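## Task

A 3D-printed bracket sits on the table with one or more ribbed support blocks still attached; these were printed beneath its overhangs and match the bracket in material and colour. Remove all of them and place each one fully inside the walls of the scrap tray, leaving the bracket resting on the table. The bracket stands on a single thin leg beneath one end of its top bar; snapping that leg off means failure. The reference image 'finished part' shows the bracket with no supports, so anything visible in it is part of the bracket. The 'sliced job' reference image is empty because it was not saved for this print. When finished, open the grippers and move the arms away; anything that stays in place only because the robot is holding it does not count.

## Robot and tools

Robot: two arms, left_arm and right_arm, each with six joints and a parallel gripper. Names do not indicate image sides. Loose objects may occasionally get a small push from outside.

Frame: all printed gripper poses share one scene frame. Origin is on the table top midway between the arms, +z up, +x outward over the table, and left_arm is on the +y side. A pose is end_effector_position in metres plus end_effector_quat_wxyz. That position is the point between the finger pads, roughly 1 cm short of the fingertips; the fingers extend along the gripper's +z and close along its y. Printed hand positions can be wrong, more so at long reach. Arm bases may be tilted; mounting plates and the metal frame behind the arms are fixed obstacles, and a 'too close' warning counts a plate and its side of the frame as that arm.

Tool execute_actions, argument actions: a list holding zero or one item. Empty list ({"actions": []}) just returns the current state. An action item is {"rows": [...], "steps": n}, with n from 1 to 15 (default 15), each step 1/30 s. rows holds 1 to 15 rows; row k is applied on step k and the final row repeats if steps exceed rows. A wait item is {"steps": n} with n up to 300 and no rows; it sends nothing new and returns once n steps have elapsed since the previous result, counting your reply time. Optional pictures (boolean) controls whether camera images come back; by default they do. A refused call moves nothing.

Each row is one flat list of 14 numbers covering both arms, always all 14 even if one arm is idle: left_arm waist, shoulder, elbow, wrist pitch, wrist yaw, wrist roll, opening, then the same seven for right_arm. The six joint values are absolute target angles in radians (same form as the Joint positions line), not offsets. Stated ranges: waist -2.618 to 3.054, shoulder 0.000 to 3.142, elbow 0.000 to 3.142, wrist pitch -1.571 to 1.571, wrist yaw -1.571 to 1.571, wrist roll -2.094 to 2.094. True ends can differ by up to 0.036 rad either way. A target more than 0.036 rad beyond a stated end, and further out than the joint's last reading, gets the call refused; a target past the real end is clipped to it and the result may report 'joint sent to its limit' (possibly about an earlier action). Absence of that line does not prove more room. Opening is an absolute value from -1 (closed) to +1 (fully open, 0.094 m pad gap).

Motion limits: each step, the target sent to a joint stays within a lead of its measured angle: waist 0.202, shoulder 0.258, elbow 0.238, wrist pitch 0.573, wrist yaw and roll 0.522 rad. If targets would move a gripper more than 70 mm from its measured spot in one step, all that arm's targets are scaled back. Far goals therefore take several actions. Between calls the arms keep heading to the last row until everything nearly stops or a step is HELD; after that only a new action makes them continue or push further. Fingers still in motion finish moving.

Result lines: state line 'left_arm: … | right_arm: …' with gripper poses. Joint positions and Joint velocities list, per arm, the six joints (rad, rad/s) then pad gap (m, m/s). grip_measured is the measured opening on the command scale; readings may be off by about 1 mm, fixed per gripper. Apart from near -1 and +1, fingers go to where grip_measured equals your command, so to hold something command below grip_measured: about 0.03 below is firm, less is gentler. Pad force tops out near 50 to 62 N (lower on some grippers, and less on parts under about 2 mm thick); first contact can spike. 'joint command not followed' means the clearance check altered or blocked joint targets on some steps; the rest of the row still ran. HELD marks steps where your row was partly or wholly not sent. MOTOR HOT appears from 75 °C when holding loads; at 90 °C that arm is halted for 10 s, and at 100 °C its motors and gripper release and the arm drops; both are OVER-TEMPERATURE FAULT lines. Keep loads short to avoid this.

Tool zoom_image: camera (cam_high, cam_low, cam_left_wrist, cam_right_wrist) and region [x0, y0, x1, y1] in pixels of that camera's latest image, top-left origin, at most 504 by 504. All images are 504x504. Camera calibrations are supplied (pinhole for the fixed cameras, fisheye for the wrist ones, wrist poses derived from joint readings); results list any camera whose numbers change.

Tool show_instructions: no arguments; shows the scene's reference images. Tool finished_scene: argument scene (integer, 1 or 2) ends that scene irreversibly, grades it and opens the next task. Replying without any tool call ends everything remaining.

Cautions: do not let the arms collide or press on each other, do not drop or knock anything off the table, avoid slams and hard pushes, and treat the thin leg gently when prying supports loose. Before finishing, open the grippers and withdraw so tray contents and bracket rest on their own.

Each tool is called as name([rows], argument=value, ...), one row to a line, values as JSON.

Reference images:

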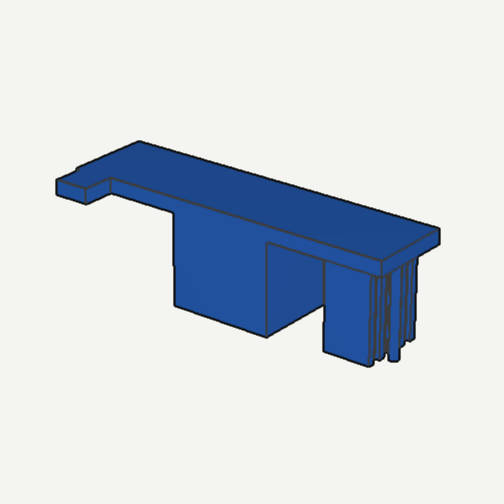

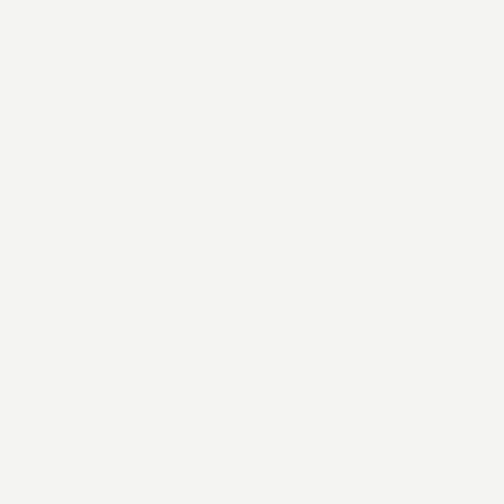

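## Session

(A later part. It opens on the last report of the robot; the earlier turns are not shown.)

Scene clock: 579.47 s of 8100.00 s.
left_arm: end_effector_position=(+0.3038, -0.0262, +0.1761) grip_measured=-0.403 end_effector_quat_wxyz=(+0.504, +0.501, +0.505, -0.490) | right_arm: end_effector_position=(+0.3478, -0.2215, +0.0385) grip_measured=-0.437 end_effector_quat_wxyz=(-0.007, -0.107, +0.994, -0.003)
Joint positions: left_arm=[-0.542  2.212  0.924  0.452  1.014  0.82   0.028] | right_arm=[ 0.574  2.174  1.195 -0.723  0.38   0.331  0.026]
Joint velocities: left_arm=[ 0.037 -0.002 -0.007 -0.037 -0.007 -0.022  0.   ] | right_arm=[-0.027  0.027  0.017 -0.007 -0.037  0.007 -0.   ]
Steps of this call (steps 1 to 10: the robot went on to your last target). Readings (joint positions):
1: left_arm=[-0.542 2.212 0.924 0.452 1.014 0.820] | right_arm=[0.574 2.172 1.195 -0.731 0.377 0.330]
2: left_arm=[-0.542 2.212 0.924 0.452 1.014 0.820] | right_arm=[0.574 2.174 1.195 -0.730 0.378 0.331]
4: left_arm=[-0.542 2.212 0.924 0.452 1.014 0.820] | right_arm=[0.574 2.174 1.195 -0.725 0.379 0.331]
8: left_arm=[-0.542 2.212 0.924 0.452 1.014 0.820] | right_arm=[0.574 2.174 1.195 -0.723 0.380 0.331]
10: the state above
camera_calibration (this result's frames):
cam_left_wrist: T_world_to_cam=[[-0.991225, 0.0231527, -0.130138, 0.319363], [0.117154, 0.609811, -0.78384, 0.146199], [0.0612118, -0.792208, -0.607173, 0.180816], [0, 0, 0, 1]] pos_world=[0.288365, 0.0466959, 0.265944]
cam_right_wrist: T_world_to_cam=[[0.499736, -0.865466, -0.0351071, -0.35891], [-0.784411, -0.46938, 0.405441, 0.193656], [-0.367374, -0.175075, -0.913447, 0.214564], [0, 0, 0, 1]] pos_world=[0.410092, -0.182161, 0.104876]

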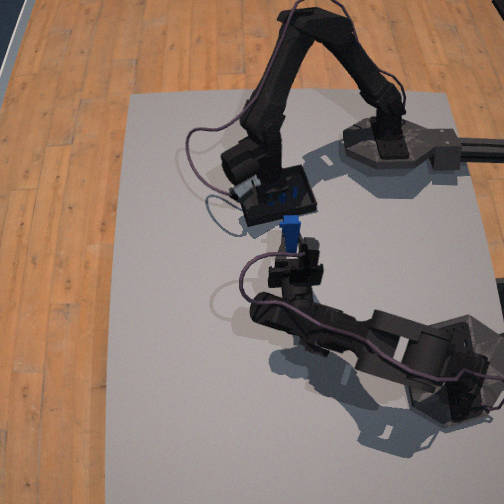

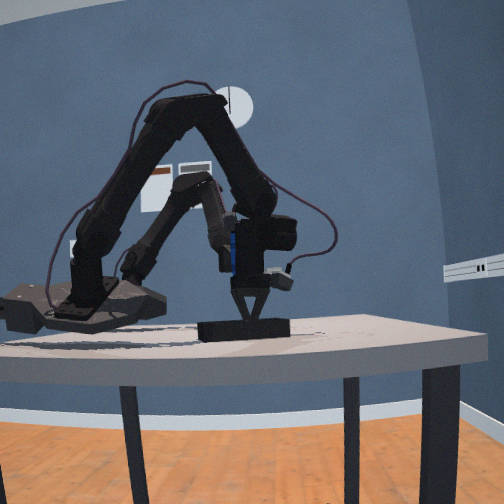

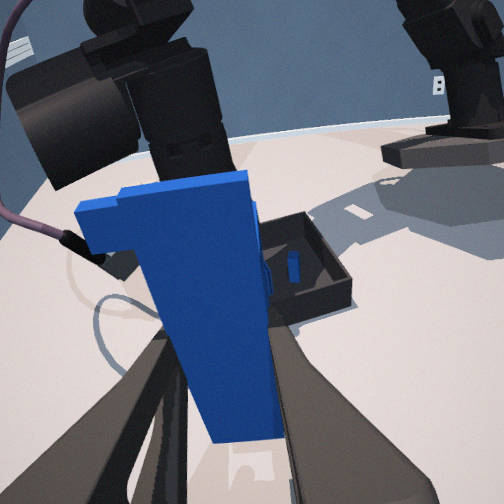

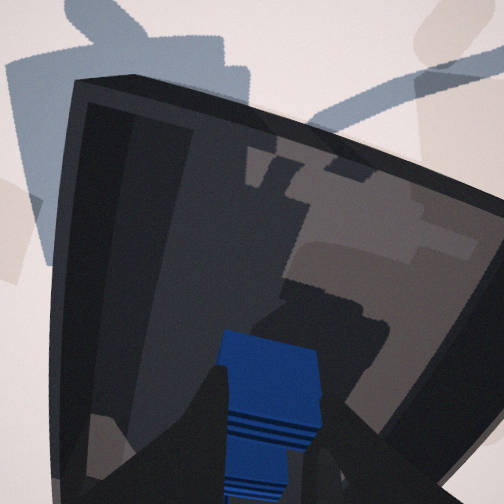

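execute_actions([
  {"rows":[[-0.55,2.19,0.91,0.465,1.04,0.81,-0.45,0.578,2.175,1.21,-0.72,0.39,0.34,-0.42],[-0.55,2.19,0.91,0.465,1.04,0.81,-0.45,0.578,2.17,1.21,-0.72,0.39,0.34,-0.35],[-0.55,2.19,0.91,0.465,1.04,0.81,-0.45,0.578,2.165,1.21,-0.72,0.39,0.34,-0.27],[-0.55,2.19,0.91,0.465,1.04,0.81,-0.45,0.578,2.155,1.21,-0.73,0.39,0.34,-0.2],[-0.55,2.19,0.91,0.465,1.04,0.81,-0.45,0.578,2.14,1.21,-0.74,0.39,0.34,-0.2],[-0.55,2.19,0.91,0.465,1.04,0.81,-0.45,0.578,2.12,1.21,-0.76,0.39,0.34,-0.2],[-0.55,2.19,0.91,0.465,1.04,0.81,-0.45,0.578,2.09,1.20,-0.78,0.39,0.34,-0.2],[-0.55,2.19,0.91,0.465,1.04,0.81,-0.45,0.578,2.06,1.19,-0.79,0.39,0.34,-0.2],[-0.55,2.19,0.91,0.465,1.04,0.81,-0.45,0.578,2.03,1.17,-0.80,0.39,0.34,-0.2],[-0.55,2.19,0.91,0.465,1.04,0.81,-0.45,0.575,2.0,1.15,-0.80,0.38,0.34,-0.2],[-0.55,2.19,0.91,0.465,1.04,0.81,-0.45,0.57,1.97,1.125,-0.78,0.36,0.32,-0.2],[-0.55,2.19,0.91,0.465,1.04,0.81,-0.45,0.56,1.94,1.10,-0.75,0.32,0.29,-0.2],[-0.55,2.19,0.91,0.465,1.04,0.81,-0.45,0.545,1.91,1.07,-0.71,0.27,0.26,-0.2],[-0.55,2.19,0.91,0.465,1.04,0.81,-0.45,0.525,1.88,1.04,-0.66,0.21,0.22,-0.2],[-0.55,2.19,0.91,0.465,1.04,0.81,-0.45,0.50,1.85,1.01,-0.60,0.14,0.18,-0.2]],"steps":15},
], pictures=false)

execute_actions([
  {"rows":[[-0.55,2.19,0.91,0.465,1.04,0.81,-0.45,0.475,1.82,0.98,-0.54,0.07,0.13,-0.15],[-0.55,2.19,0.91,0.465,1.04,0.81,-0.45,0.45,1.80,0.95,-0.48,0.0,0.08,-0.1],[-0.55,2.19,0.91,0.465,1.04,0.81,-0.45,0.425,1.78,0.92,-0.42,-0.07,0.03,-0.1],[-0.55,2.19,0.91,0.465,1.04,0.81,-0.45,0.40,1.77,0.895,-0.36,-0.14,-0.02,-0.1],[-0.55,2.19,0.91,0.465,1.04,0.81,-0.45,0.38,1.76,0.87,-0.30,-0.21,-0.07,-0.1],[-0.55,2.19,0.91,0.465,1.04,0.81,-0.45,0.36,1.76,0.845,-0.24,-0.28,-0.12,-0.1],[-0.55,2.19,0.91,0.465,1.04,0.81,-0.45,0.35,1.76,0.82,-0.18,-0.35,-0.17,-0.1],[-0.55,2.19,0.91,0.465,1.04,0.81,-0.45,0.35,1.76,0.795,-0.12,-0.42,-0.22,-0.1],[-0.55,2.19,0.91,0.465,1.04,0.81,-0.45,0.35,1.76,0.77,-0.06,-0.49,-0.27,-0.1],[-0.55,2.19,0.91,0.465,1.04,0.81,-0.45,0.35,1.77,0.75,0.0,-0.56,-0.32,-0.1],[-0.55,2.19,0.91,0.465,1.04,0.81,-0.45,0.35,1.78,0.73,0.07,-0.63,-0.37,-0.1],[-0.55,2.19,0.91,0.465,1.04,0.81,-0.45,0.35,1.79,0.71,0.14,-0.70,-0.42,-0.1],[-0.55,2.19,0.91,0.465,1.04,0.81,-0.45,0.36,1.80,0.70,0.20,-0.77,-0.47,-0.1],[-0.55,2.19,0.91,0.465,1.04,0.81,-0.45,0.37,1.81,0.69,0.26,-0.84,-0.52,-0.1],[-0.55,2.19,0.91,0.465,1.04,0.81,-0.45,0.38,1.82,0.68,0.31,-0.90,-0.57,-0.1]],"steps":15},
], pictures=false)

execute_actions([
  {"rows":[[-0.55,2.19,0.91,0.465,1.04,0.81,-0.45,0.395,1.83,0.668,0.36,-0.95,-0.62,-0.1],[-0.55,2.19,0.91,0.465,1.04,0.81,-0.45,0.41,1.84,0.666,0.40,-0.99,-0.67,-0.1],[-0.55,2.19,0.91,0.465,1.04,0.81,-0.45,0.425,1.85,0.666,0.44,-1.01,-0.71,-0.1],[-0.55,2.19,0.91,0.465,1.04,0.81,-0.45,0.44,1.86,0.666,0.463,-1.01,-0.75,-0.1],[-0.55,2.19,0.91,0.465,1.04,0.81,-0.45,0.455,1.87,0.666,0.463,-1.01,-0.75,-0.1],[-0.55,2.19,0.91,0.465,1.04,0.81,-0.45,0.47,1.88,0.666,0.463,-1.01,-0.75,-0.1],[-0.55,2.19,0.91,0.465,1.04,0.81,-0.45,0.485,1.886,0.666,0.463,-1.01,-0.75,-0.1],[-0.55,2.19,0.91,0.465,1.04,0.81,-0.45,0.498,1.892,0.666,0.463,-1.01,-0.75,-0.1],[-0.55,2.19,0.91,0.465,1.04,0.81,-0.45,0.508,1.898,0.666,0.463,-1.01,-0.75,-0.1]],"steps":15},
], pictures=false)

execute_actions([
  {"rows":[[-0.55,2.19,0.91,0.465,1.04,0.81,-0.45,0.513,1.90,0.695,0.475,-0.99,-0.74,-0.1],[-0.55,2.19,0.91,0.465,1.04,0.81,-0.45,0.519,1.907,0.705,0.485,-0.98,-0.73,-0.1],[-0.55,2.19,0.91,0.465,1.04,0.81,-0.45,0.525,1.914,0.711,0.495,-0.972,-0.72,-0.1],[-0.55,2.19,0.91,0.465,1.04,0.81,-0.45,0.531,1.92,0.714,0.506,-0.966,-0.713,-0.1],[-0.55,2.19,0.91,0.465,1.04,0.81,-0.45,0.537,1.927,0.717,0.516,-0.96,-0.706,-0.1],[-0.55,2.19,0.91,0.465,1.04,0.81,-0.45,0.543,1.933,0.719,0.527,-0.955,-0.699,-0.1],[-0.55,2.19,0.91,0.465,1.04,0.81,-0.45,0.549,1.94,0.721,0.537,-0.949,-0.692,-0.1],[-0.55,2.19,0.91,0.465,1.04,0.81,-0.45,0.555,1.946,0.723,0.548,-0.944,-0.685,-0.1],[-0.55,2.19,0.91,0.465,1.04,0.81,-0.45,0.561,1.953,0.725,0.558,-0.938,-0.678,-0.1],[-0.55,2.19,0.91,0.465,1.04,0.81,-0.45,0.567,1.959,0.727,0.569,-0.933,-0.671,-0.1],[-0.55,2.19,0.91,0.465,1.04,0.81,-0.45,0.573,1.966,0.729,0.579,-0.927,-0.664,-0.1],[-0.55,2.19,0.91,0.465,1.04,0.81,-0.45,0.579,1.972,0.731,0.589,-0.921,-0.655,-0.1],[-0.55,2.19,0.91,0.465,1.04,0.81,-0.45,0.585,1.979,0.734,0.599,-0.915,-0.647,-0.1],[-0.55,2.19,0.91,0.465,1.04,0.81,-0.45,0.591,1.985,0.736,0.599,-0.915,-0.647,-0.1],[-0.55,2.19,0.91,0.465,1.04,0.81,-0.45,0.597,1.99,0.738,0.599,-0.915,-0.647,-0.1]],"steps":15},
], pictures=false)

execute_actions([
  {"steps":12},
])

Scene clock: 622.00 s of 8100.00 s.
left_arm: end_effector_position=(+0.3037, -0.0262, +0.1762) grip_measured=-0.403 end_effector_quat_wxyz=(+0.504, +0.501, +0.505, -0.491) | right_arm: end_effector_position=(+0.3518, -0.2390, +0.0947) grip_measured=-0.202 end_effector_quat_wxyz=(+0.049, -0.091, +0.992, +0.065)
Joint positions: left_arm=[-0.542  2.212  0.924  0.452  1.015  0.82   0.028] | right_arm=[ 0.548  1.9    1.085 -0.711  0.3    0.279  0.037]
Joint velocities: left_arm=[-0.022  0.002  0.012 -0.037  0.007  0.051 -0.001] | right_arm=[-0.462 -0.935 -0.833  0.769 -1.092 -0.608 -0.001]
Steps of this call (steps 1 to 30: the robot went on to your last target; steps 31 to 90: nothing new was sent; then 39.03 s passed at rest; steps 91 to 105: all 15 steps of this action). Readings (joint positions):
91: left_arm=[-0.542 2.212 0.924 0.452 1.015 0.820] | right_arm=[0.574 2.174 1.195 -0.723 0.380 0.332]
92: left_arm=[-0.542 2.212 0.924 0.452 1.015 0.820] | right_arm=[0.574 2.174 1.195 -0.723 0.380 0.332]
94: left_arm=[-0.542 2.212 0.924 0.452 1.015 0.820] | right_arm=[0.574 2.174 1.195 -0.723 0.380 0.332]
98: left_arm=[-0.542 2.212 0.924 0.452 1.015 0.820] | right_arm=[0.574 2.141 1.195 -0.744 0.380 0.332]
105: the state above

Scene clock: 622.50 s of 8100.00 s.
left_arm: end_effector_position=(+0.3037, -0.0262, +0.1762) grip_measured=-0.403 end_effector_quat_wxyz=(+0.504, +0.501, +0.505, -0.491) | right_arm: end_effector_position=(+0.3539, -0.1588, +0.1362) grip_measured=-0.102 end_effector_quat_wxyz=(+0.286, -0.297, +0.794, +0.447)
Joint positions: left_arm=[-0.542  2.212  0.924  0.452  1.015  0.82   0.028] | right_arm=[ 0.35   1.794  0.712  0.045 -0.589 -0.353  0.042]
Joint velocities: left_arm=[-0.002  0.002 -0.007  0.007 -0.022 -0.037 -0.002] | right_arm=[ 0.159  0.286 -0.305  1.751 -1.971 -1.399 -0.001]
Steps of this call (steps 1 to 15: all 15 steps of this action). Readings (joint positions):
1: left_arm=[-0.542 2.212 0.924 0.452 1.015 0.820] | right_arm=[0.528 1.869 1.055 -0.681 0.258 0.253]
2: left_arm=[-0.542 2.212 0.924 0.452 1.015 0.820] | right_arm=[0.504 1.842 1.024 -0.646 0.212 0.222]
4: left_arm=[-0.542 2.212 0.924 0.452 1.015 0.820] | right_arm=[0.448 1.800 0.962 -0.563 0.109 0.151]
8: left_arm=[-0.542 2.212 0.924 0.452 1.015 0.820] | right_arm=[0.357 1.772 0.855 -0.362 -0.125 -0.019]
15: the state above

Scene clock: 623.00 s of 8100.00 s.
left_arm: end_effector_position=(+0.3037, -0.0262, +0.1762) grip_measured=-0.403 end_effector_quat_wxyz=(+0.504, +0.501, +0.505, -0.491) | right_arm: end_effector_position=(+0.3172, -0.0895, +0.2167) grip_measured=-0.102 end_effector_quat_wxyz=(-0.486, +0.496, -0.511, -0.506)
Joint positions: left_arm=[-0.542  2.212  0.924  0.452  1.015  0.82   0.028] | right_arm=[ 0.501  1.889  0.685  0.443 -0.972 -0.727  0.042]
Joint velocities: left_arm=[-0.012  0.002  0.002  0.007 -0.037  0.007  0.   ] | right_arm=[ 0.002  0.012 -0.012  0.183 -0.081 -0.11  -0.   ]
Steps of this call (steps 1 to 15: all 15 steps of this action). Readings (joint positions):
1: left_arm=[-0.542 2.212 0.924 0.452 1.015 0.820] | right_arm=[0.358 1.805 0.702 0.105 -0.652 -0.402]
2: left_arm=[-0.542 2.212 0.924 0.452 1.015 0.820] | right_arm=[0.369 1.815 0.694 0.161 -0.712 -0.451]
4: left_arm=[-0.542 2.212 0.924 0.452 1.015 0.820] | right_arm=[0.398 1.835 0.686 0.261 -0.809 -0.546]
8: left_arm=[-0.542 2.212 0.924 0.452 1.015 0.820] | right_arm=[0.463 1.867 0.685 0.384 -0.915 -0.663]
15: the state above

Scene clock: 623.50 s of 8100.00 s.
left_arm: end_effector_position=(+0.3037, -0.0262, +0.1762) grip_measured=-0.403 end_effector_quat_wxyz=(+0.504, +0.501, +0.505, -0.491) | right_arm: end_effector_position=(+0.3156, -0.0622, +0.2177) grip_measured=-0.102 end_effector_quat_wxyz=(-0.496, +0.504, -0.498, -0.502)
Joint positions: left_arm=[-0.542  2.212  0.924  0.452  1.015  0.82   0.028] | right_arm=[ 0.573  1.969  0.711  0.57  -0.93  -0.675  0.042]
Joint velocities: left_arm=[-0.002  0.002  0.012  0.051  0.007  0.007 -0.001] | right_arm=[0.144 0.168 0.066 0.139 0.095 0.051 0.   ]
Steps of this call (steps 1 to 15: all 15 steps of this action). Readings (joint positions):
1: left_arm=[-0.542 2.212 0.924 0.452 1.015 0.820] | right_arm=[0.501 1.889 0.685 0.449 -0.973 -0.729]
2: left_arm=[-0.542 2.212 0.924 0.452 1.015 0.820] | right_arm=[0.501 1.889 0.685 0.455 -0.973 -0.730]
4: left_arm=[-0.542 2.212 0.924 0.452 1.015 0.820] | right_arm=[0.505 1.896 0.685 0.472 -0.972 -0.728]
8: left_arm=[-0.542 2.212 0.924 0.452 1.015 0.820] | right_arm=[0.530 1.923 0.696 0.506 -0.960 -0.715]
15: the state above

Scene clock: 623.90 s of 8100.00 s.
left_arm: end_effector_position=(+0.3037, -0.0262, +0.1762) grip_measured=-0.403 end_effector_quat_wxyz=(+0.504, +0.501, +0.505, -0.491) | right_arm: end_effector_position=(+0.3158, -0.0578, +0.2183) grip_measured=-0.102 end_effector_quat_wxyz=(-0.497, +0.503, -0.498, -0.501)
Joint positions: left_arm=[-0.542  2.212  0.924  0.452  1.015  0.82   0.028] | right_arm=[ 0.586  1.98   0.714  0.595 -0.918 -0.658  0.042]
Joint velocities: left_arm=[ 0.007  0.002  0.002  0.022  0.037 -0.037 -0.001] | right_arm=[ 0.007 -0.002 -0.002  0.066  0.007 -0.007 -0.   ]
Steps of this call (steps 1 to 12: the robot went on to your last target). Readings (joint positions):
1: left_arm=[-0.542 2.212 0.924 0.452 1.015 0.820] | right_arm=[0.578 1.974 0.713 0.576 -0.927 -0.672]
2: left_arm=[-0.542 2.212 0.924 0.452 1.015 0.820] | right_arm=[0.582 1.977 0.714 0.579 -0.925 -0.669]
4: left_arm=[-0.542 2.212 0.924 0.452 1.015 0.820] | right_arm=[0.586 1.980 0.714 0.584 -0.922 -0.665]
8: left_arm=[-0.542 2.212 0.924 0.452 1.015 0.820] | right_arm=[0.586 1.980 0.714 0.592 -0.919 -0.660]
12: the state above
camera_calibration (this result's frames):
cam_left_wrist: T_world_to_cam=[[-0.991219, 0.0233773, -0.130147, 0.319329], [0.117316, 0.609564, -0.784008, 0.146218], [0.0610048, -0.792392, -0.606954, 0.180867], [0, 0, 0, 1]] pos_world=[0.288337, 0.0467234, 0.265973]
cam_right_wrist: T_world_to_cam=[[0.951256, 0.0450268, 0.305099, -0.359139], [0.297808, -0.391193, -0.870792, 0.113892], [0.0801434, 0.919207, -0.385534, 0.202479], [0, 0, 0, 1]] pos_world=[0.291488, -0.125396, 0.286812]

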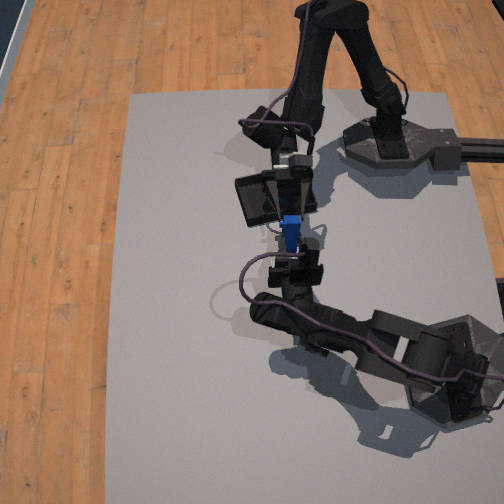

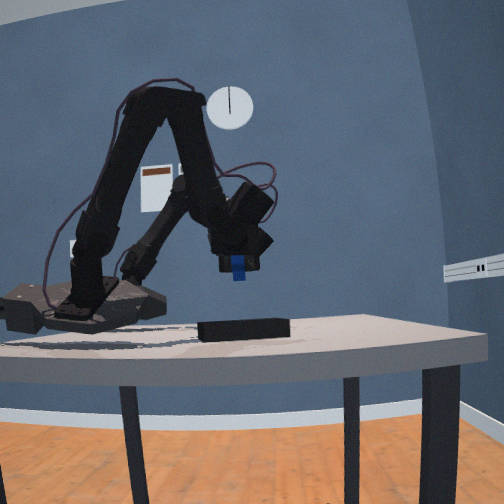

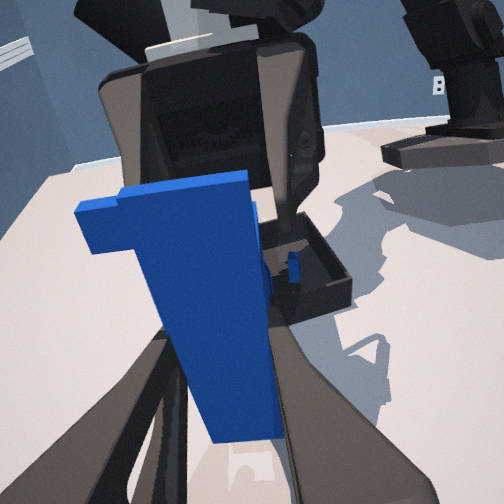

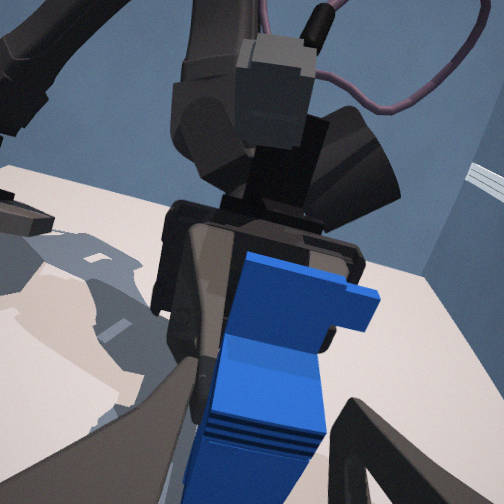

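execute_actions(actions=[])

Scene clock: 644.63 s of 8100.00 s.
left_arm: end_effector_position=(+0.3037, -0.0262, +0.1762) grip_measured=-0.403 end_effector_quat_wxyz=(+0.504, +0.501, +0.505, -0.491) | right_arm: end_effector_position=(+0.3161, -0.0578, +0.2185) grip_measured=-0.102 end_effector_quat_wxyz=(-0.498, +0.503, -0.498, -0.501)
Joint positions: left_arm=[-0.542  2.212  0.924  0.452  1.015  0.82   0.028] | right_arm=[ 0.586  1.98   0.714  0.596 -0.917 -0.657  0.042]
Joint velocities: left_arm=[ 0.007 -0.007 -0.007 -0.051  0.007 -0.007  0.   ] | right_arm=[-0.007  0.002 -0.002 -0.007  0.037 -0.037 -0.001]
Steps of this call (steps 1 to 30: the robot went on to your last target; steps 31 to 90: nothing new was sent; then 17.73 s passed at rest). Readings (joint positions):
1: left_arm=[-0.542 2.212 0.924 0.452 1.015 0.820] | right_arm=[0.586 1.980 0.714 0.595 -0.918 -0.658]
2: left_arm=[-0.542 2.212 0.924 0.452 1.015 0.820] | right_arm=[0.586 1.980 0.714 0.595 -0.917 -0.658]
4: left_arm=[-0.542 2.212 0.924 0.452 1.015 0.820] | right_arm=[0.586 1.980 0.714 0.596 -0.917 -0.657]
8: left_arm=[-0.542 2.212 0.924 0.452 1.015 0.820] | right_arm=[0.586 1.980 0.714 0.596 -0.917 -0.657]
90: the state above
All arms were judged still, so your last target was given up. Only a new action makes them travel on or press farther. Fingers that are still opening or closing keep moving.
camera_calibration (this result's frames):
cam_left_wrist: T_world_to_cam=[[-0.991219, 0.0233773, -0.130147, 0.319329], [0.117316, 0.609564, -0.784008, 0.146218], [0.0610048, -0.792392, -0.606954, 0.180867], [0, 0, 0, 1]] pos_world=[0.288337, 0.0467234, 0.265973]
cam_right_wrist: T_world_to_cam=[[0.951287, 0.0438311, 0.305175, -0.359537], [0.297409, -0.391306, -0.870877, 0.114065], [0.0812454, 0.919216, -0.38528, 0.202103], [0, 0, 0, 1]] pos_world=[0.291678, -0.125383, 0.286925]

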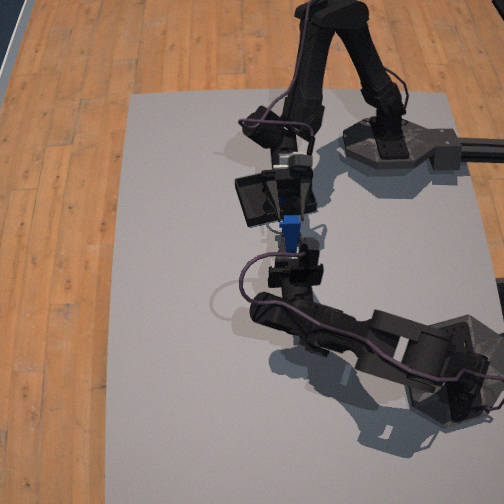

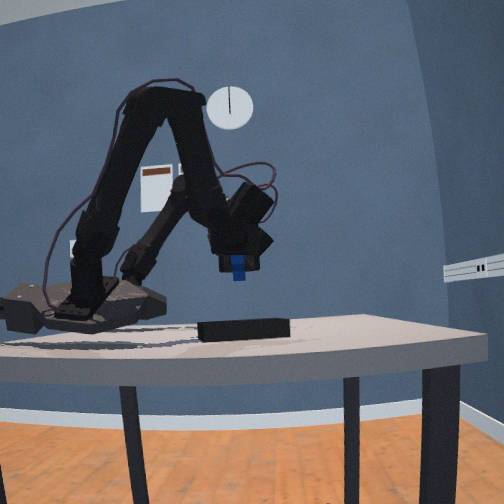

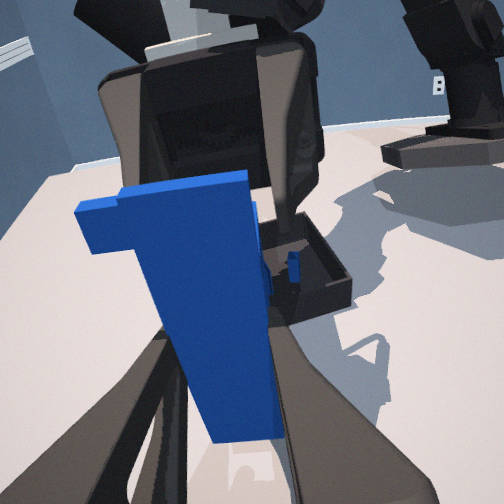

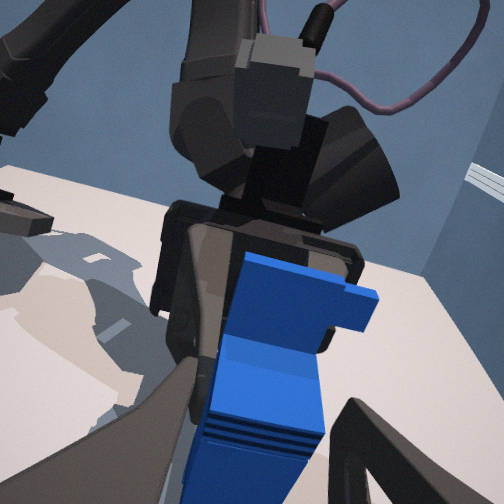

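execute_actions([
  {"rows":[[-0.55,2.19,0.91,0.465,1.04,0.81,-0.45,0.597,1.99,0.738,0.599,-0.915,-0.647,-0.16],[-0.55,2.19,0.91,0.465,1.04,0.81,-0.45,0.597,1.99,0.738,0.599,-0.915,-0.647,-0.22],[-0.55,2.19,0.91,0.465,1.04,0.81,-0.45,0.597,1.99,0.738,0.599,-0.915,-0.647,-0.27],[-0.55,2.19,0.91,0.465,1.04,0.81,-0.45,0.597,1.99,0.738,0.599,-0.915,-0.647,-0.32],[-0.55,2.19,0.91,0.465,1.04,0.81,-0.45,0.597,1.99,0.738,0.599,-0.915,-0.647,-0.36],[-0.55,2.19,0.91,0.465,1.04,0.81,-0.45,0.597,1.99,0.738,0.599,-0.915,-0.647,-0.39],[-0.55,2.19,0.91,0.465,1.04,0.81,-0.45,0.597,1.99,0.738,0.599,-0.915,-0.647,-0.42],[-0.55,2.19,0.91,0.465,1.04,0.81,-0.46,0.597,1.99,0.738,0.599,-0.915,-0.647,-0.44],[-0.55,2.19,0.91,0.465,1.04,0.81,-0.47,0.597,1.99,0.738,0.599,-0.915,-0.647,-0.46],[-0.55,2.19,0.91,0.465,1.04,0.81,-0.48,0.597,1.99,0.738,0.599,-0.915,-0.647,-0.48]],"steps":15},
])

Scene clock: 652.47 s of 8100.00 s.
left_arm: end_effector_position=(+0.3038, -0.0262, +0.1762) grip_measured=-0.403 end_effector_quat_wxyz=(+0.504, +0.500, +0.505, -0.491) | right_arm: end_effector_position=(+0.3161, -0.0578, +0.2185) grip_measured=-0.422 end_effector_quat_wxyz=(-0.498, +0.503, -0.498, -0.501)
Joint positions: left_arm=[-0.542  2.212  0.924  0.453  1.015  0.819  0.028] | right_arm=[ 0.586  1.98   0.714  0.597 -0.917 -0.657  0.027]
Joint velocities: left_arm=[ 0.002  0.007  0.002  0.037 -0.066  0.007 -0.   ] | right_arm=[-0.007 -0.012 -0.002  0.066  0.007 -0.022 -0.   ]
Steps of this call (steps 1 to 90: nothing new was sent; then 4.33 s passed at rest; steps 91 to 105: all 15 steps of this action). Readings (joint positions):
91: left_arm=[-0.542 2.212 0.924 0.452 1.015 0.820] | right_arm=[0.586 1.980 0.714 0.597 -0.917 -0.657]
92: left_arm=[-0.542 2.212 0.924 0.452 1.015 0.820] | right_arm=[0.586 1.980 0.714 0.597 -0.917 -0.657]
94: left_arm=[-0.542 2.212 0.924 0.452 1.015 0.820] | right_arm=[0.586 1.980 0.714 0.597 -0.917 -0.657]
98: left_arm=[-0.542 2.212 0.924 0.453 1.015 0.819] | right_arm=[0.586 1.980 0.714 0.597 -0.917 -0.657]
105: the state above
camera_calibration (this result's frames):
cam_left_wrist: T_world_to_cam=[[-0.991329, 0.0232041, -0.129341, 0.319266], [0.116582, 0.609462, -0.784197, 0.1465], [0.060632, -0.792476, -0.606882, 0.180989], [0, 0, 0, 1]] pos_world=[0.288445, 0.0467351, 0.266018]
cam_right_wrist: T_world_to_cam=[[0.951201, 0.0436404, 0.305471, -0.359641], [0.297617, -0.391186, -0.87086, 0.114038], [0.081491, 0.919277, -0.385084, 0.202003], [0, 0, 0, 1]] pos_world=[0.29169, -0.125392, 0.286959]

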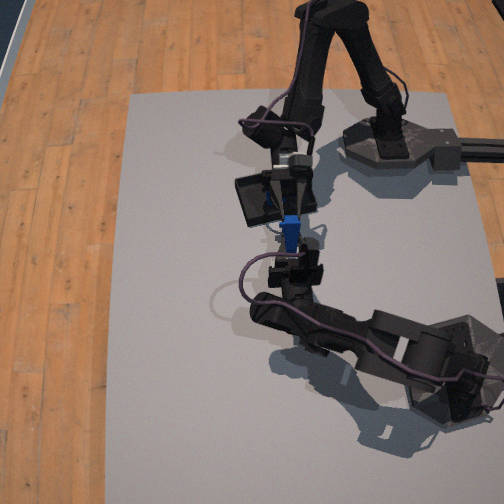

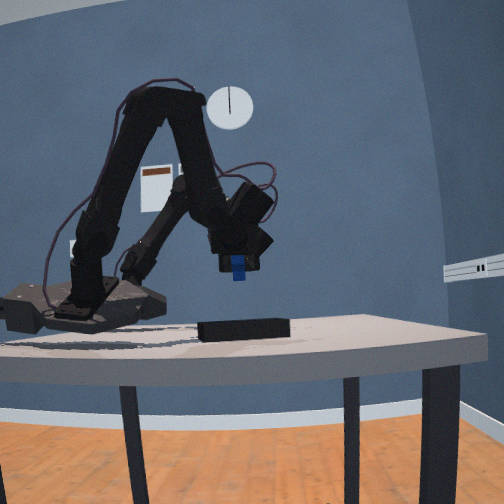

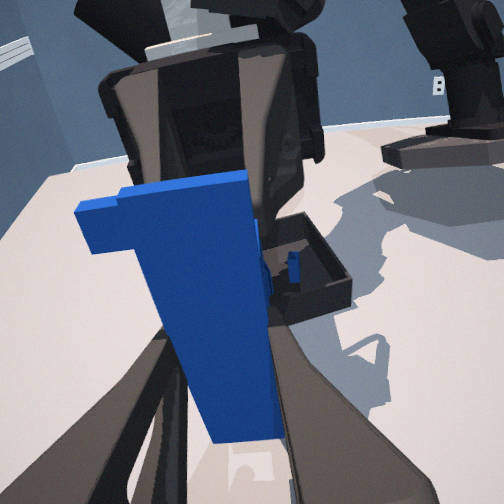

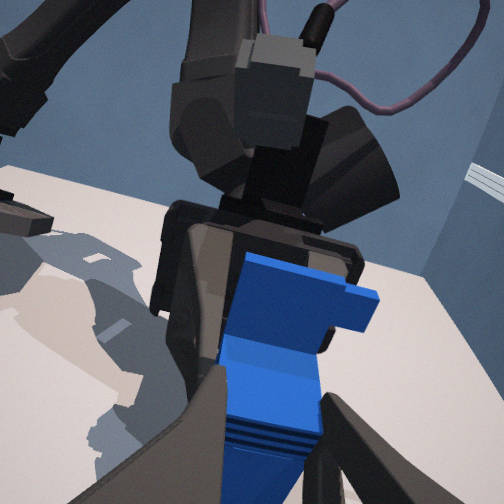

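execute_actions([
  {"rows":[[-0.548,2.192,0.91,0.459,1.035,0.817,-0.48,0.594,1.982,0.738,0.602,-0.921,-0.637,-0.48],[-0.546,2.194,0.91,0.453,1.03,0.824,-0.48,0.591,1.975,0.738,0.605,-0.927,-0.627,-0.48],[-0.544,2.196,0.91,0.447,1.025,0.831,-0.48,0.588,1.969,0.738,0.608,-0.933,-0.617,-0.48],[-0.542,2.198,0.91,0.441,1.02,0.838,-0.48,0.586,1.963,0.738,0.611,-0.939,-0.607,-0.48],[-0.54,2.2,0.91,0.435,1.015,0.845,-0.48,0.584,1.957,0.738,0.614,-0.945,-0.597,-0.48],[-0.538,2.202,0.91,0.429,1.01,0.852,-0.48,0.582,1.951,0.738,0.617,-0.951,-0.587,-0.48],[-0.536,2.204,0.91,0.423,1.005,0.859,-0.48,0.58,1.945,0.738,0.62,-0.957,-0.577,-0.48],[-0.534,2.206,0.91,0.417,1.0,0.866,-0.48,0.579,1.939,0.738,0.623,-0.963,-0.567,-0.48],[-0.532,2.208,0.91,0.411,0.995,0.873,-0.48,0.578,1.933,0.737,0.626,-0.969,-0.557,-0.48],[-0.53,2.21,0.91,0.405,0.99,0.88,-0.48,0.577,1.927,0.737,0.629,-0.975,-0.547,-0.48],[-0.528,2.212,0.91,0.399,0.985,0.887,-0.48,0.576,1.921,0.737,0.632,-0.981,-0.537,-0.48],[-0.526,2.214,0.91,0.393,0.98,0.894,-0.48,0.575,1.915,0.736,0.635,-0.987,-0.527,-0.48],[-0.524,2.216,0.91,0.387,0.975,0.901,-0.48,0.574,1.909,0.736,0.638,-0.993,-0.517,-0.48],[-0.522,2.218,0.91,0.381,0.97,0.908,-0.48,0.573,1.903,0.736,0.641,-0.999,-0.507,-0.48],[-0.52,2.22,0.91,0.375,0.965,0.915,-0.48,0.572,1.897,0.735,0.644,-1.005,-0.497,-0.48]],"steps":15},
])

Scene clock: 661.67 s of 8100.00 s.
left_arm: end_effector_position=(+0.3060, -0.0233, +0.1685) grip_measured=-0.403 end_effector_quat_wxyz=(+0.505, +0.509, +0.511, -0.475) | right_arm: end_effector_position=(+0.3191, -0.0635, +0.2365) grip_measured=-0.422 end_effector_quat_wxyz=(-0.493, +0.478, -0.503, -0.525)
Joint positions: left_arm=[-0.533  2.212  0.924  0.425  0.989  0.866  0.028] | right_arm=[ 0.58   1.939  0.714  0.606 -0.943 -0.56   0.027]
Joint velocities: left_arm=[ 0.144 -0.007 -0.017 -0.286 -0.227  0.286 -0.001] | right_arm=[-0.046 -0.427  0.012  0.286 -0.271  0.344 -0.001]
Steps of this call (steps 1 to 15: the robot went on to your last target; steps 16 to 90: nothing new was sent; then 5.70 s passed at rest; steps 91 to 105: all 15 steps of this action). Readings (joint positions):
91: left_arm=[-0.542 2.212 0.924 0.453 1.015 0.819] | right_arm=[0.586 1.980 0.714 0.597 -0.917 -0.656]
92: left_arm=[-0.542 2.212 0.924 0.453 1.015 0.819] | right_arm=[0.586 1.980 0.714 0.597 -0.917 -0.653]
94: left_arm=[-0.542 2.212 0.924 0.453 1.014 0.819] | right_arm=[0.586 1.980 0.714 0.599 -0.917 -0.645]
98: left_arm=[-0.542 2.212 0.924 0.452 1.014 0.823] | right_arm=[0.586 1.976 0.714 0.600 -0.917 -0.625]
105: the state above
camera_calibration (this result's frames):
cam_left_wrist: T_world_to_cam=[[-0.988852, 0.0133298, -0.148306, 0.322668], [0.123051, 0.634004, -0.763477, 0.133507], [0.0838496, -0.773215, -0.628576, 0.175533], [0, 0, 0, 1]] pos_world=[0.287925, 0.0467798, 0.260119]
cam_right_wrist: T_world_to_cam=[[0.967583, 0.0319872, 0.250521, -0.360744], [0.245196, -0.356678, -0.901477, 0.152774], [0.0605194, 0.93368, -0.352958, 0.213927], [0, 0, 0, 1]] pos_world=[0.298644, -0.133709, 0.303603]

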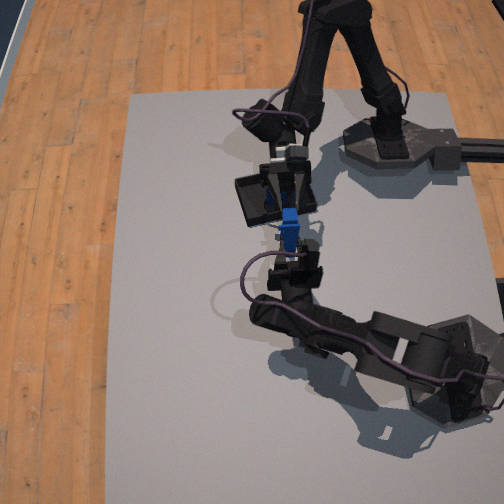

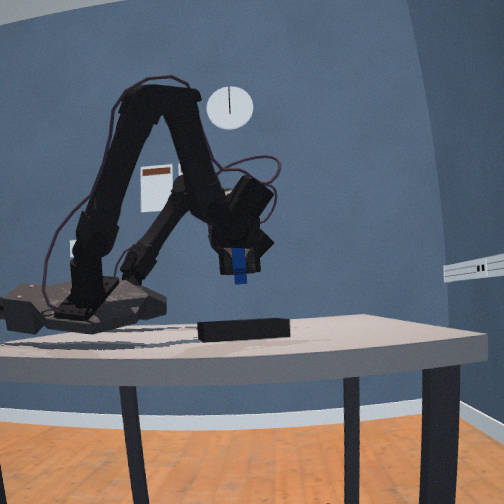

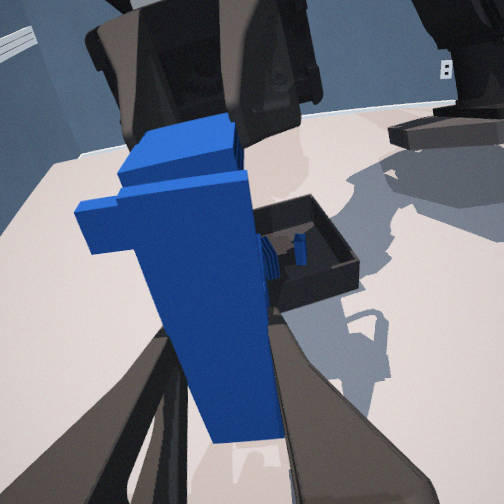

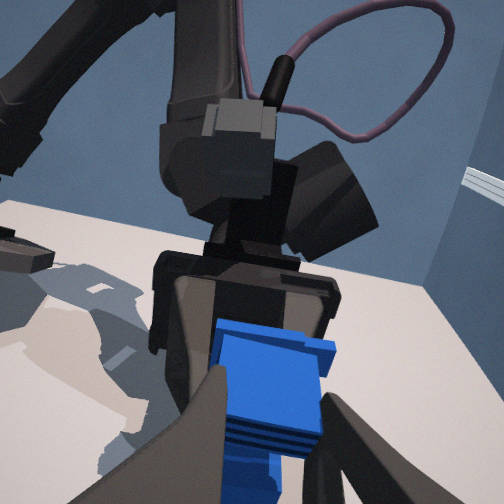

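execute_actions([
  {"rows":[[-0.52,2.22,0.91,0.375,0.965,0.915,-0.47,0.555,1.885,0.735,0.62,-1.005,-0.497,-0.48],[-0.52,2.22,0.91,0.375,0.965,0.915,-0.46,0.535,1.87,0.735,0.59,-1.005,-0.497,-0.48],[-0.52,2.22,0.91,0.375,0.965,0.915,-0.45,0.51,1.855,0.74,0.55,-1.0,-0.49,-0.48],[-0.523,2.218,0.91,0.383,0.971,0.906,-0.45,0.485,1.84,0.75,0.50,-0.98,-0.47,-0.48],[-0.526,2.215,0.91,0.391,0.978,0.897,-0.45,0.46,1.825,0.76,0.45,-0.95,-0.45,-0.48],[-0.529,2.212,0.91,0.399,0.985,0.888,-0.45,0.435,1.81,0.775,0.39,-0.91,-0.42,-0.48],[-0.532,2.209,0.91,0.407,0.992,0.879,-0.45,0.41,1.80,0.79,0.33,-0.86,-0.39,-0.48],[-0.535,2.206,0.91,0.415,0.999,0.87,-0.45,0.385,1.80,0.81,0.27,-0.80,-0.36,-0.48],[-0.538,2.203,0.91,0.423,1.006,0.861,-0.45,0.365,1.80,0.83,0.21,-0.74,-0.33,-0.48],[-0.541,2.2,0.91,0.431,1.013,0.852,-0.45,0.35,1.80,0.85,0.15,-0.68,-0.30,-0.48],[-0.544,2.198,0.91,0.439,1.02,0.843,-0.45,0.34,1.80,0.87,0.09,-0.62,-0.27,-0.48],[-0.547,2.196,0.91,0.447,1.027,0.834,-0.45,0.33,1.805,0.89,0.03,-0.56,-0.24,-0.48],[-0.55,2.194,0.91,0.455,1.034,0.825,-0.45,0.33,1.81,0.91,-0.03,-0.50,-0.21,-0.48],[-0.553,2.192,0.91,0.46,1.04,0.816,-0.45,0.33,1.82,0.93,-0.09,-0.44,-0.18,-0.48],[-0.555,2.19,0.91,0.465,1.04,0.81,-0.45,0.33,1.83,0.95,-0.15,-0.38,-0.15,-0.48]],"steps":15},
], pictures=false)

execute_actions([
  {"rows":[[-0.555,2.19,0.91,0.465,1.04,0.81,-0.45,0.335,1.84,0.975,-0.21,-0.32,-0.115,-0.48],[-0.555,2.19,0.91,0.465,1.04,0.81,-0.45,0.345,1.85,1.0,-0.27,-0.26,-0.08,-0.48],[-0.555,2.19,0.91,0.465,1.04,0.81,-0.45,0.355,1.865,1.025,-0.33,-0.20,-0.045,-0.48],[-0.555,2.19,0.91,0.465,1.04,0.81,-0.45,0.37,1.88,1.05,-0.39,-0.14,-0.01,-0.48],[-0.555,2.19,0.91,0.465,1.04,0.81,-0.45,0.385,1.895,1.08,-0.45,-0.08,0.025,-0.48],[-0.555,2.19,0.91,0.465,1.04,0.81,-0.45,0.40,1.91,1.11,-0.51,-0.02,0.06,-0.48],[-0.555,2.19,0.91,0.465,1.04,0.81,-0.45,0.42,1.93,1.14,-0.57,0.04,0.095,-0.48],[-0.555,2.19,0.91,0.465,1.04,0.81,-0.45,0.44,1.95,1.17,-0.63,0.10,0.13,-0.48],[-0.555,2.19,0.91,0.465,1.04,0.81,-0.45,0.46,1.97,1.20,-0.69,0.16,0.165,-0.48],[-0.555,2.19,0.91,0.465,1.04,0.81,-0.45,0.48,1.99,1.23,-0.75,0.22,0.20,-0.48],[-0.555,2.19,0.91,0.465,1.04,0.81,-0.45,0.50,2.01,1.26,-0.80,0.28,0.235,-0.48],[-0.555,2.19,0.91,0.465,1.04,0.81,-0.45,0.52,2.03,1.285,-0.84,0.33,0.27,-0.48],[-0.555,2.19,0.91,0.465,1.04,0.81,-0.45,0.535,2.05,1.31,-0.87,0.36,0.30,-0.48],[-0.555,2.19,0.91,0.465,1.04,0.81,-0.45,0.55,2.065,1.33,-0.89,0.38,0.32,-0.48],[-0.555,2.19,0.91,0.465,1.04,0.81,-0.45,0.559,2.08,1.343,-0.90,0.383,0.32,-0.48]],"steps":15},
], pictures=false)

execute_actions([
  {"steps":10},
])

Scene clock: 679.23 s of 8100.00 s.
left_arm: end_effector_position=(+0.3076, -0.0214, +0.1686) grip_measured=-0.403 end_effector_quat_wxyz=(+0.503, +0.503, +0.514, -0.478) | right_arm: end_effector_position=(+0.4371, -0.1681, +0.1940) grip_measured=-0.422 end_effector_quat_wxyz=(+0.385, -0.257, +0.769, +0.440)
Joint positions: left_arm=[-0.527  2.212  0.924  0.428  0.994  0.851  0.028] | right_arm=[ 0.326  1.811  0.901  0.12  -0.6   -0.273  0.027]
Joint velocities: left_arm=[-0.076 -0.002  0.012  0.139  0.168 -0.242 -0.   ] | right_arm=[-0.042  0.032  0.535 -1.648  1.56   0.828 -0.   ]
Steps of this call (steps 1 to 30: the robot went on to your last target; steps 31 to 90: nothing new was sent; then 14.07 s passed at rest; steps 91 to 105: all 15 steps of this action). Readings (joint positions):
91: left_arm=[-0.520 2.212 0.924 0.392 0.954 0.909] | right_arm=[0.576 1.903 0.714 0.643 -0.984 -0.507]
92: left_arm=[-0.520 2.212 0.924 0.392 0.954 0.909] | right_arm=[0.570 1.901 0.714 0.639 -0.985 -0.507]
94: left_arm=[-0.520 2.212 0.924 0.392 0.954 0.909] | right_arm=[0.541 1.885 0.715 0.605 -0.985 -0.502]
98: left_arm=[-0.520 2.212 0.924 0.393 0.959 0.900] | right_arm=[0.437 1.831 0.753 0.465 -0.927 -0.450]
105: the state above

Scene clock: 679.73 s of 8100.00 s.
left_arm: end_effector_position=(+0.3050, -0.0248, +0.1754) grip_measured=-0.403 end_effector_quat_wxyz=(+0.505, +0.499, +0.506, -0.489) | right_arm: end_effector_position=(+0.3947, -0.2097, +0.0962) grip_measured=-0.422 end_effector_quat_wxyz=(+0.053, -0.111, +0.987, +0.104)
Joint positions: left_arm=[-0.538  2.212  0.924  0.452  1.014  0.821  0.028] | right_arm=[ 0.526  2.046  1.289 -0.73   0.224  0.21   0.027]
Joint velocities: left_arm=[-0.002 -0.007  0.017 -0.037 -0.066 -0.007 -0.001] | right_arm=[ 0.432  0.486  0.569 -1.004  0.96   0.696 -0.001]
Steps of this call (steps 1 to 15: all 15 steps of this action). Readings (joint positions):
1: left_arm=[-0.530 2.212 0.924 0.433 0.998 0.845] | right_arm=[0.326 1.814 0.920 0.062 -0.546 -0.244]
2: left_arm=[-0.533 2.212 0.924 0.438 1.002 0.840] | right_arm=[0.327 1.820 0.942 0.003 -0.492 -0.214]
4: left_arm=[-0.537 2.212 0.924 0.443 1.007 0.833] | right_arm=[0.334 1.841 0.989 -0.115 -0.377 -0.150]
8: left_arm=[-0.538 2.212 0.924 0.449 1.012 0.826] | right_arm=[0.384 1.908 1.099 -0.358 -0.141 -0.017]
15: the state above

Scene clock: 680.07 s of 8100.00 s.
left_arm: end_effector_position=(+0.3050, -0.0248, +0.1755) grip_measured=-0.403 end_effector_quat_wxyz=(+0.505, +0.499, +0.506, -0.490) | right_arm: end_effector_position=(+0.3762, -0.2321, +0.0913) grip_measured=-0.422 end_effector_quat_wxyz=(+0.015, -0.101, +0.995, +0.021)
Joint positions: left_arm=[-0.538  2.212  0.924  0.452  1.015  0.82   0.028] | right_arm=[ 0.555  2.075  1.316 -0.872  0.355  0.302  0.027]
Joint velocities: left_arm=[ 0.012 -0.007  0.007 -0.066 -0.022  0.007  0.   ] | right_arm=[ 0.022  0.007 -0.007 -0.154  0.051  0.081 -0.   ]
Steps of this call (steps 1 to 10: the robot went on to your last target). Readings (joint positions):
1: left_arm=[-0.538 2.212 0.924 0.452 1.014 0.821] | right_arm=[0.539 2.060 1.304 -0.759 0.253 0.231]
2: left_arm=[-0.538 2.212 0.924 0.452 1.015 0.821] | right_arm=[0.549 2.069 1.312 -0.782 0.275 0.247]
4: left_arm=[-0.538 2.212 0.924 0.452 1.015 0.821] | right_arm=[0.555 2.075 1.316 -0.818 0.307 0.270]
8: left_arm=[-0.538 2.212 0.924 0.452 1.015 0.820] | right_arm=[0.555 2.075 1.316 -0.862 0.345 0.295]
10: the state above
camera_calibration (this result's frames):
cam_left_wrist: T_world_to_cam=[[-0.991486, 0.0192212, -0.128784, 0.320242], [0.113668, 0.610219, -0.784036, 0.145842], [0.0635162, -0.792, -0.607208, 0.180794], [0, 0, 0, 1]] pos_world=[0.289454, 0.0480379, 0.265366]
cam_right_wrist: T_world_to_cam=[[0.490096, -0.869471, -0.061847, -0.375339], [-0.804869, -0.478638, 0.350845, 0.200125], [-0.334652, -0.122169, -0.934389, 0.273314], [0, 0, 0, 1]] pos_world=[0.436492, -0.197169, 0.161956]

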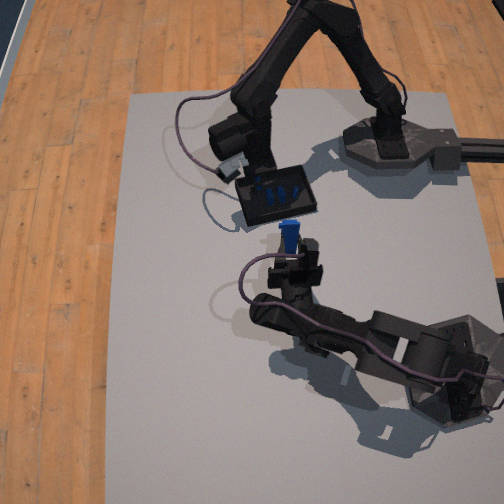

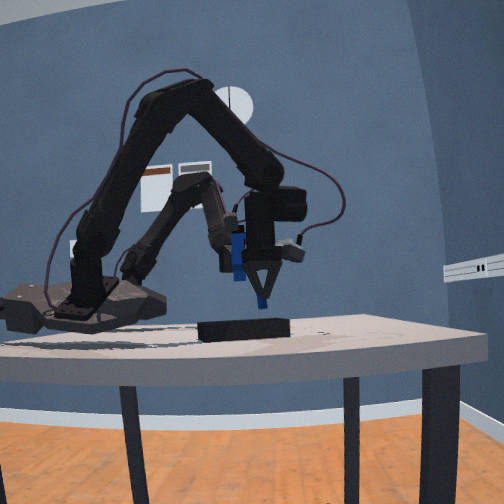

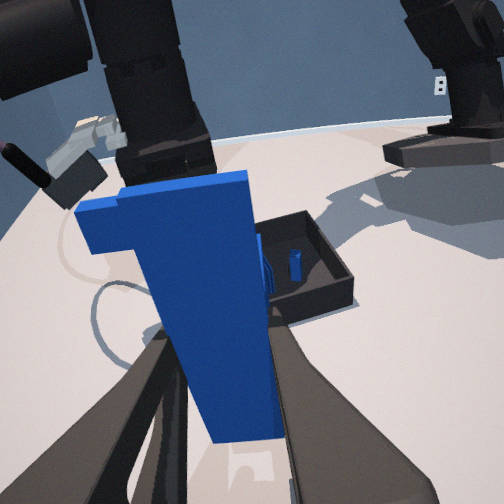

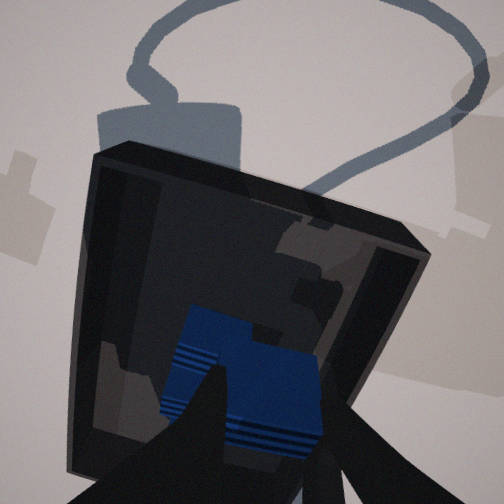

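execute_actions([
  {"rows":[[-0.555,2.19,0.91,0.465,1.04,0.81,-0.45,0.559,2.085,1.343,-0.88,0.383,0.32,-0.48],[-0.555,2.19,0.91,0.465,1.04,0.81,-0.45,0.559,2.095,1.343,-0.865,0.383,0.32,-0.48],[-0.555,2.19,0.91,0.465,1.04,0.81,-0.45,0.559,2.107,1.343,-0.85,0.383,0.32,-0.48],[-0.555,2.19,0.91,0.465,1.04,0.81,-0.45,0.559,2.119,1.343,-0.835,0.383,0.32,-0.48],[-0.555,2.19,0.91,0.465,1.04,0.81,-0.45,0.559,2.131,1.343,-0.82,0.383,0.32,-0.48],[-0.555,2.19,0.91,0.465,1.04,0.81,-0.45,0.559,2.143,1.343,-0.805,0.383,0.32,-0.48],[-0.555,2.19,0.91,0.465,1.04,0.81,-0.45,0.559,2.155,1.343,-0.795,0.383,0.32,-0.48],[-0.555,2.19,0.91,0.465,1.04,0.81,-0.45,0.559,2.167,1.343,-0.785,0.383,0.32,-0.48],[-0.555,2.19,0.91,0.465,1.04,0.81,-0.45,0.559,2.179,1.343,-0.775,0.383,0.32,-0.48],[-0.555,2.19,0.91,0.465,1.04,0.81,-0.45,0.559,2.191,1.343,-0.77,0.383,0.32,-0.48],[-0.555,2.19,0.91,0.465,1.04,0.81,-0.45,0.559,2.203,1.343,-0.765,0.383,0.32,-0.48],[-0.555,2.19,0.91,0.465,1.04,0.81,-0.45,0.559,2.213,1.343,-0.76,0.383,0.32,-0.48],[-0.555,2.19,0.91,0.465,1.04,0.81,-0.45,0.559,2.222,1.343,-0.76,0.383,0.32,-0.48],[-0.555,2.19,0.91,0.465,1.04,0.81,-0.45,0.559,2.23,1.343,-0.76,0.383,0.32,-0.48],[-0.555,2.19,0.91,0.465,1.04,0.81,-0.45,0.559,2.235,1.343,-0.76,0.383,0.32,-0.48]],"steps":15},
], pictures=false)

execute_actions([
  {"steps":8},
])

Scene clock: 691.97 s of 8100.00 s.
left_arm: end_effector_position=(+0.3050, -0.0248, +0.1756) grip_measured=-0.403 end_effector_quat_wxyz=(+0.505, +0.499, +0.506, -0.490) | right_arm: end_effector_position=(+0.3709, -0.2175, +0.0455) grip_measured=-0.422 end_effector_quat_wxyz=(-0.008, -0.106, +0.994, +0.002)
Joint positions: left_arm=[-0.538  2.212  0.924  0.452  1.015  0.82   0.028] | right_arm=[ 0.555  2.219  1.316 -0.789  0.372  0.312  0.027]
Joint velocities: left_arm=[-0.022  0.002  0.007 -0.007 -0.022 -0.051 -0.   ] | right_arm=[ 0.007  0.242 -0.017  0.125 -0.007  0.022 -0.002]
Steps of this call (steps 1 to 30: the robot went on to your last target; steps 31 to 90: nothing new was sent; then 8.40 s passed at rest; steps 91 to 105: all 15 steps of this action). Readings (joint positions):
91: left_arm=[-0.538 2.212 0.924 0.452 1.015 0.820] | right_arm=[0.555 2.075 1.316 -0.887 0.371 0.312]
92: left_arm=[-0.538 2.212 0.924 0.452 1.015 0.820] | right_arm=[0.555 2.076 1.316 -0.887 0.371 0.312]
94: left_arm=[-0.538 2.212 0.924 0.452 1.015 0.820] | right_arm=[0.555 2.084 1.316 -0.878 0.371 0.312]
98: left_arm=[-0.538 2.212 0.924 0.452 1.015 0.820] | right_arm=[0.555 2.129 1.316 -0.840 0.372 0.312]
105: the state above

Scene clock: 692.23 s of 8100.00 s.
left_arm: end_effector_position=(+0.3050, -0.0248, +0.1756) grip_measured=-0.403 end_effector_quat_wxyz=(+0.505, +0.499, +0.506, -0.490) | right_arm: end_effector_position=(+0.3705, -0.2156, +0.0408) grip_measured=-0.422 end_effector_quat_wxyz=(-0.009, -0.107, +0.994, +0.001)
Joint positions: left_arm=[-0.538  2.212  0.924  0.452  1.015  0.82   0.028] | right_arm=[ 0.555  2.233  1.316 -0.778  0.372  0.312  0.027]
Joint velocities: left_arm=[-0.007 -0.017 -0.007 -0.037  0.051 -0.11   0.001] | right_arm=[ 0.007  0.007  0.002 -0.051  0.007  0.007  0.   ]
Steps of this call (steps 1 to 8: the robot went on to your last target). Readings (joint positions):
1: left_arm=[-0.538 2.212 0.924 0.452 1.015 0.820] | right_arm=[0.555 2.226 1.316 -0.787 0.372 0.312]
2: left_arm=[-0.538 2.212 0.924 0.452 1.015 0.820] | right_arm=[0.555 2.230 1.316 -0.785 0.372 0.312]
4: left_arm=[-0.538 2.212 0.924 0.452 1.015 0.820] | right_arm=[0.555 2.233 1.316 -0.782 0.372 0.312]
8: the state above
camera_calibration (this result's frames):
cam_left_wrist: T_world_to_cam=[[-0.991481, 0.0194457, -0.128792, 0.320207], [0.113831, 0.609972, -0.784205, 0.14586], [0.0633103, -0.792185, -0.606989, 0.180845], [0, 0, 0, 1]] pos_world=[0.289426, 0.0480653, 0.265395]
cam_right_wrist: T_world_to_cam=[[0.498784, -0.865552, -0.0450967, -0.364284], [-0.782587, -0.472117, 0.405787, 0.212066], [-0.37252, -0.167108, -0.912855, 0.229664], [0, 0, 0, 1]] pos_world=[0.433214, -0.176808, 0.107169]

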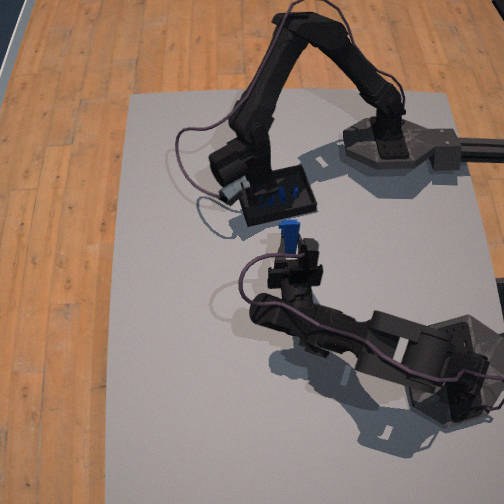

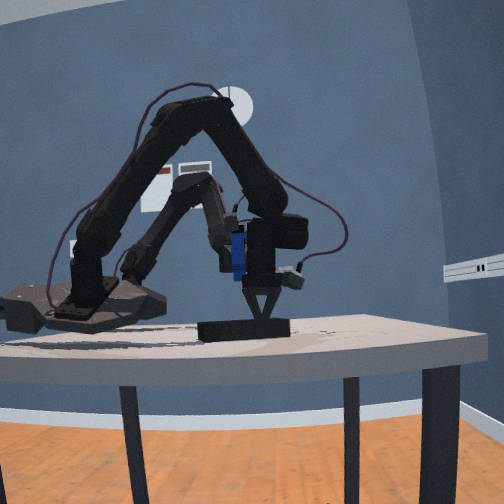

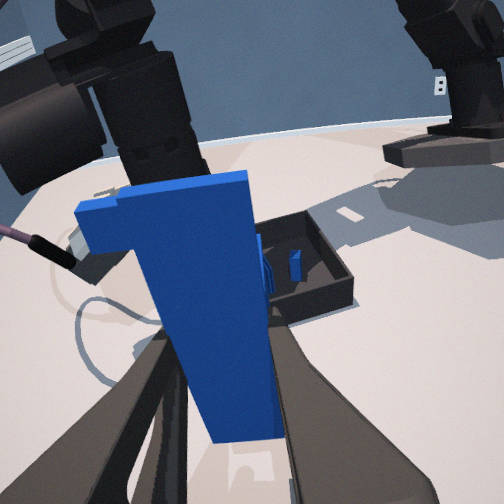

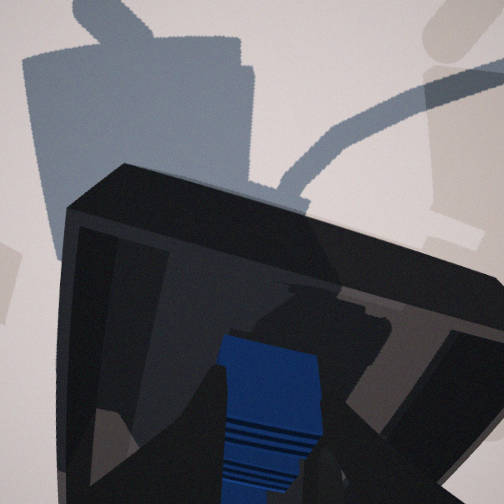

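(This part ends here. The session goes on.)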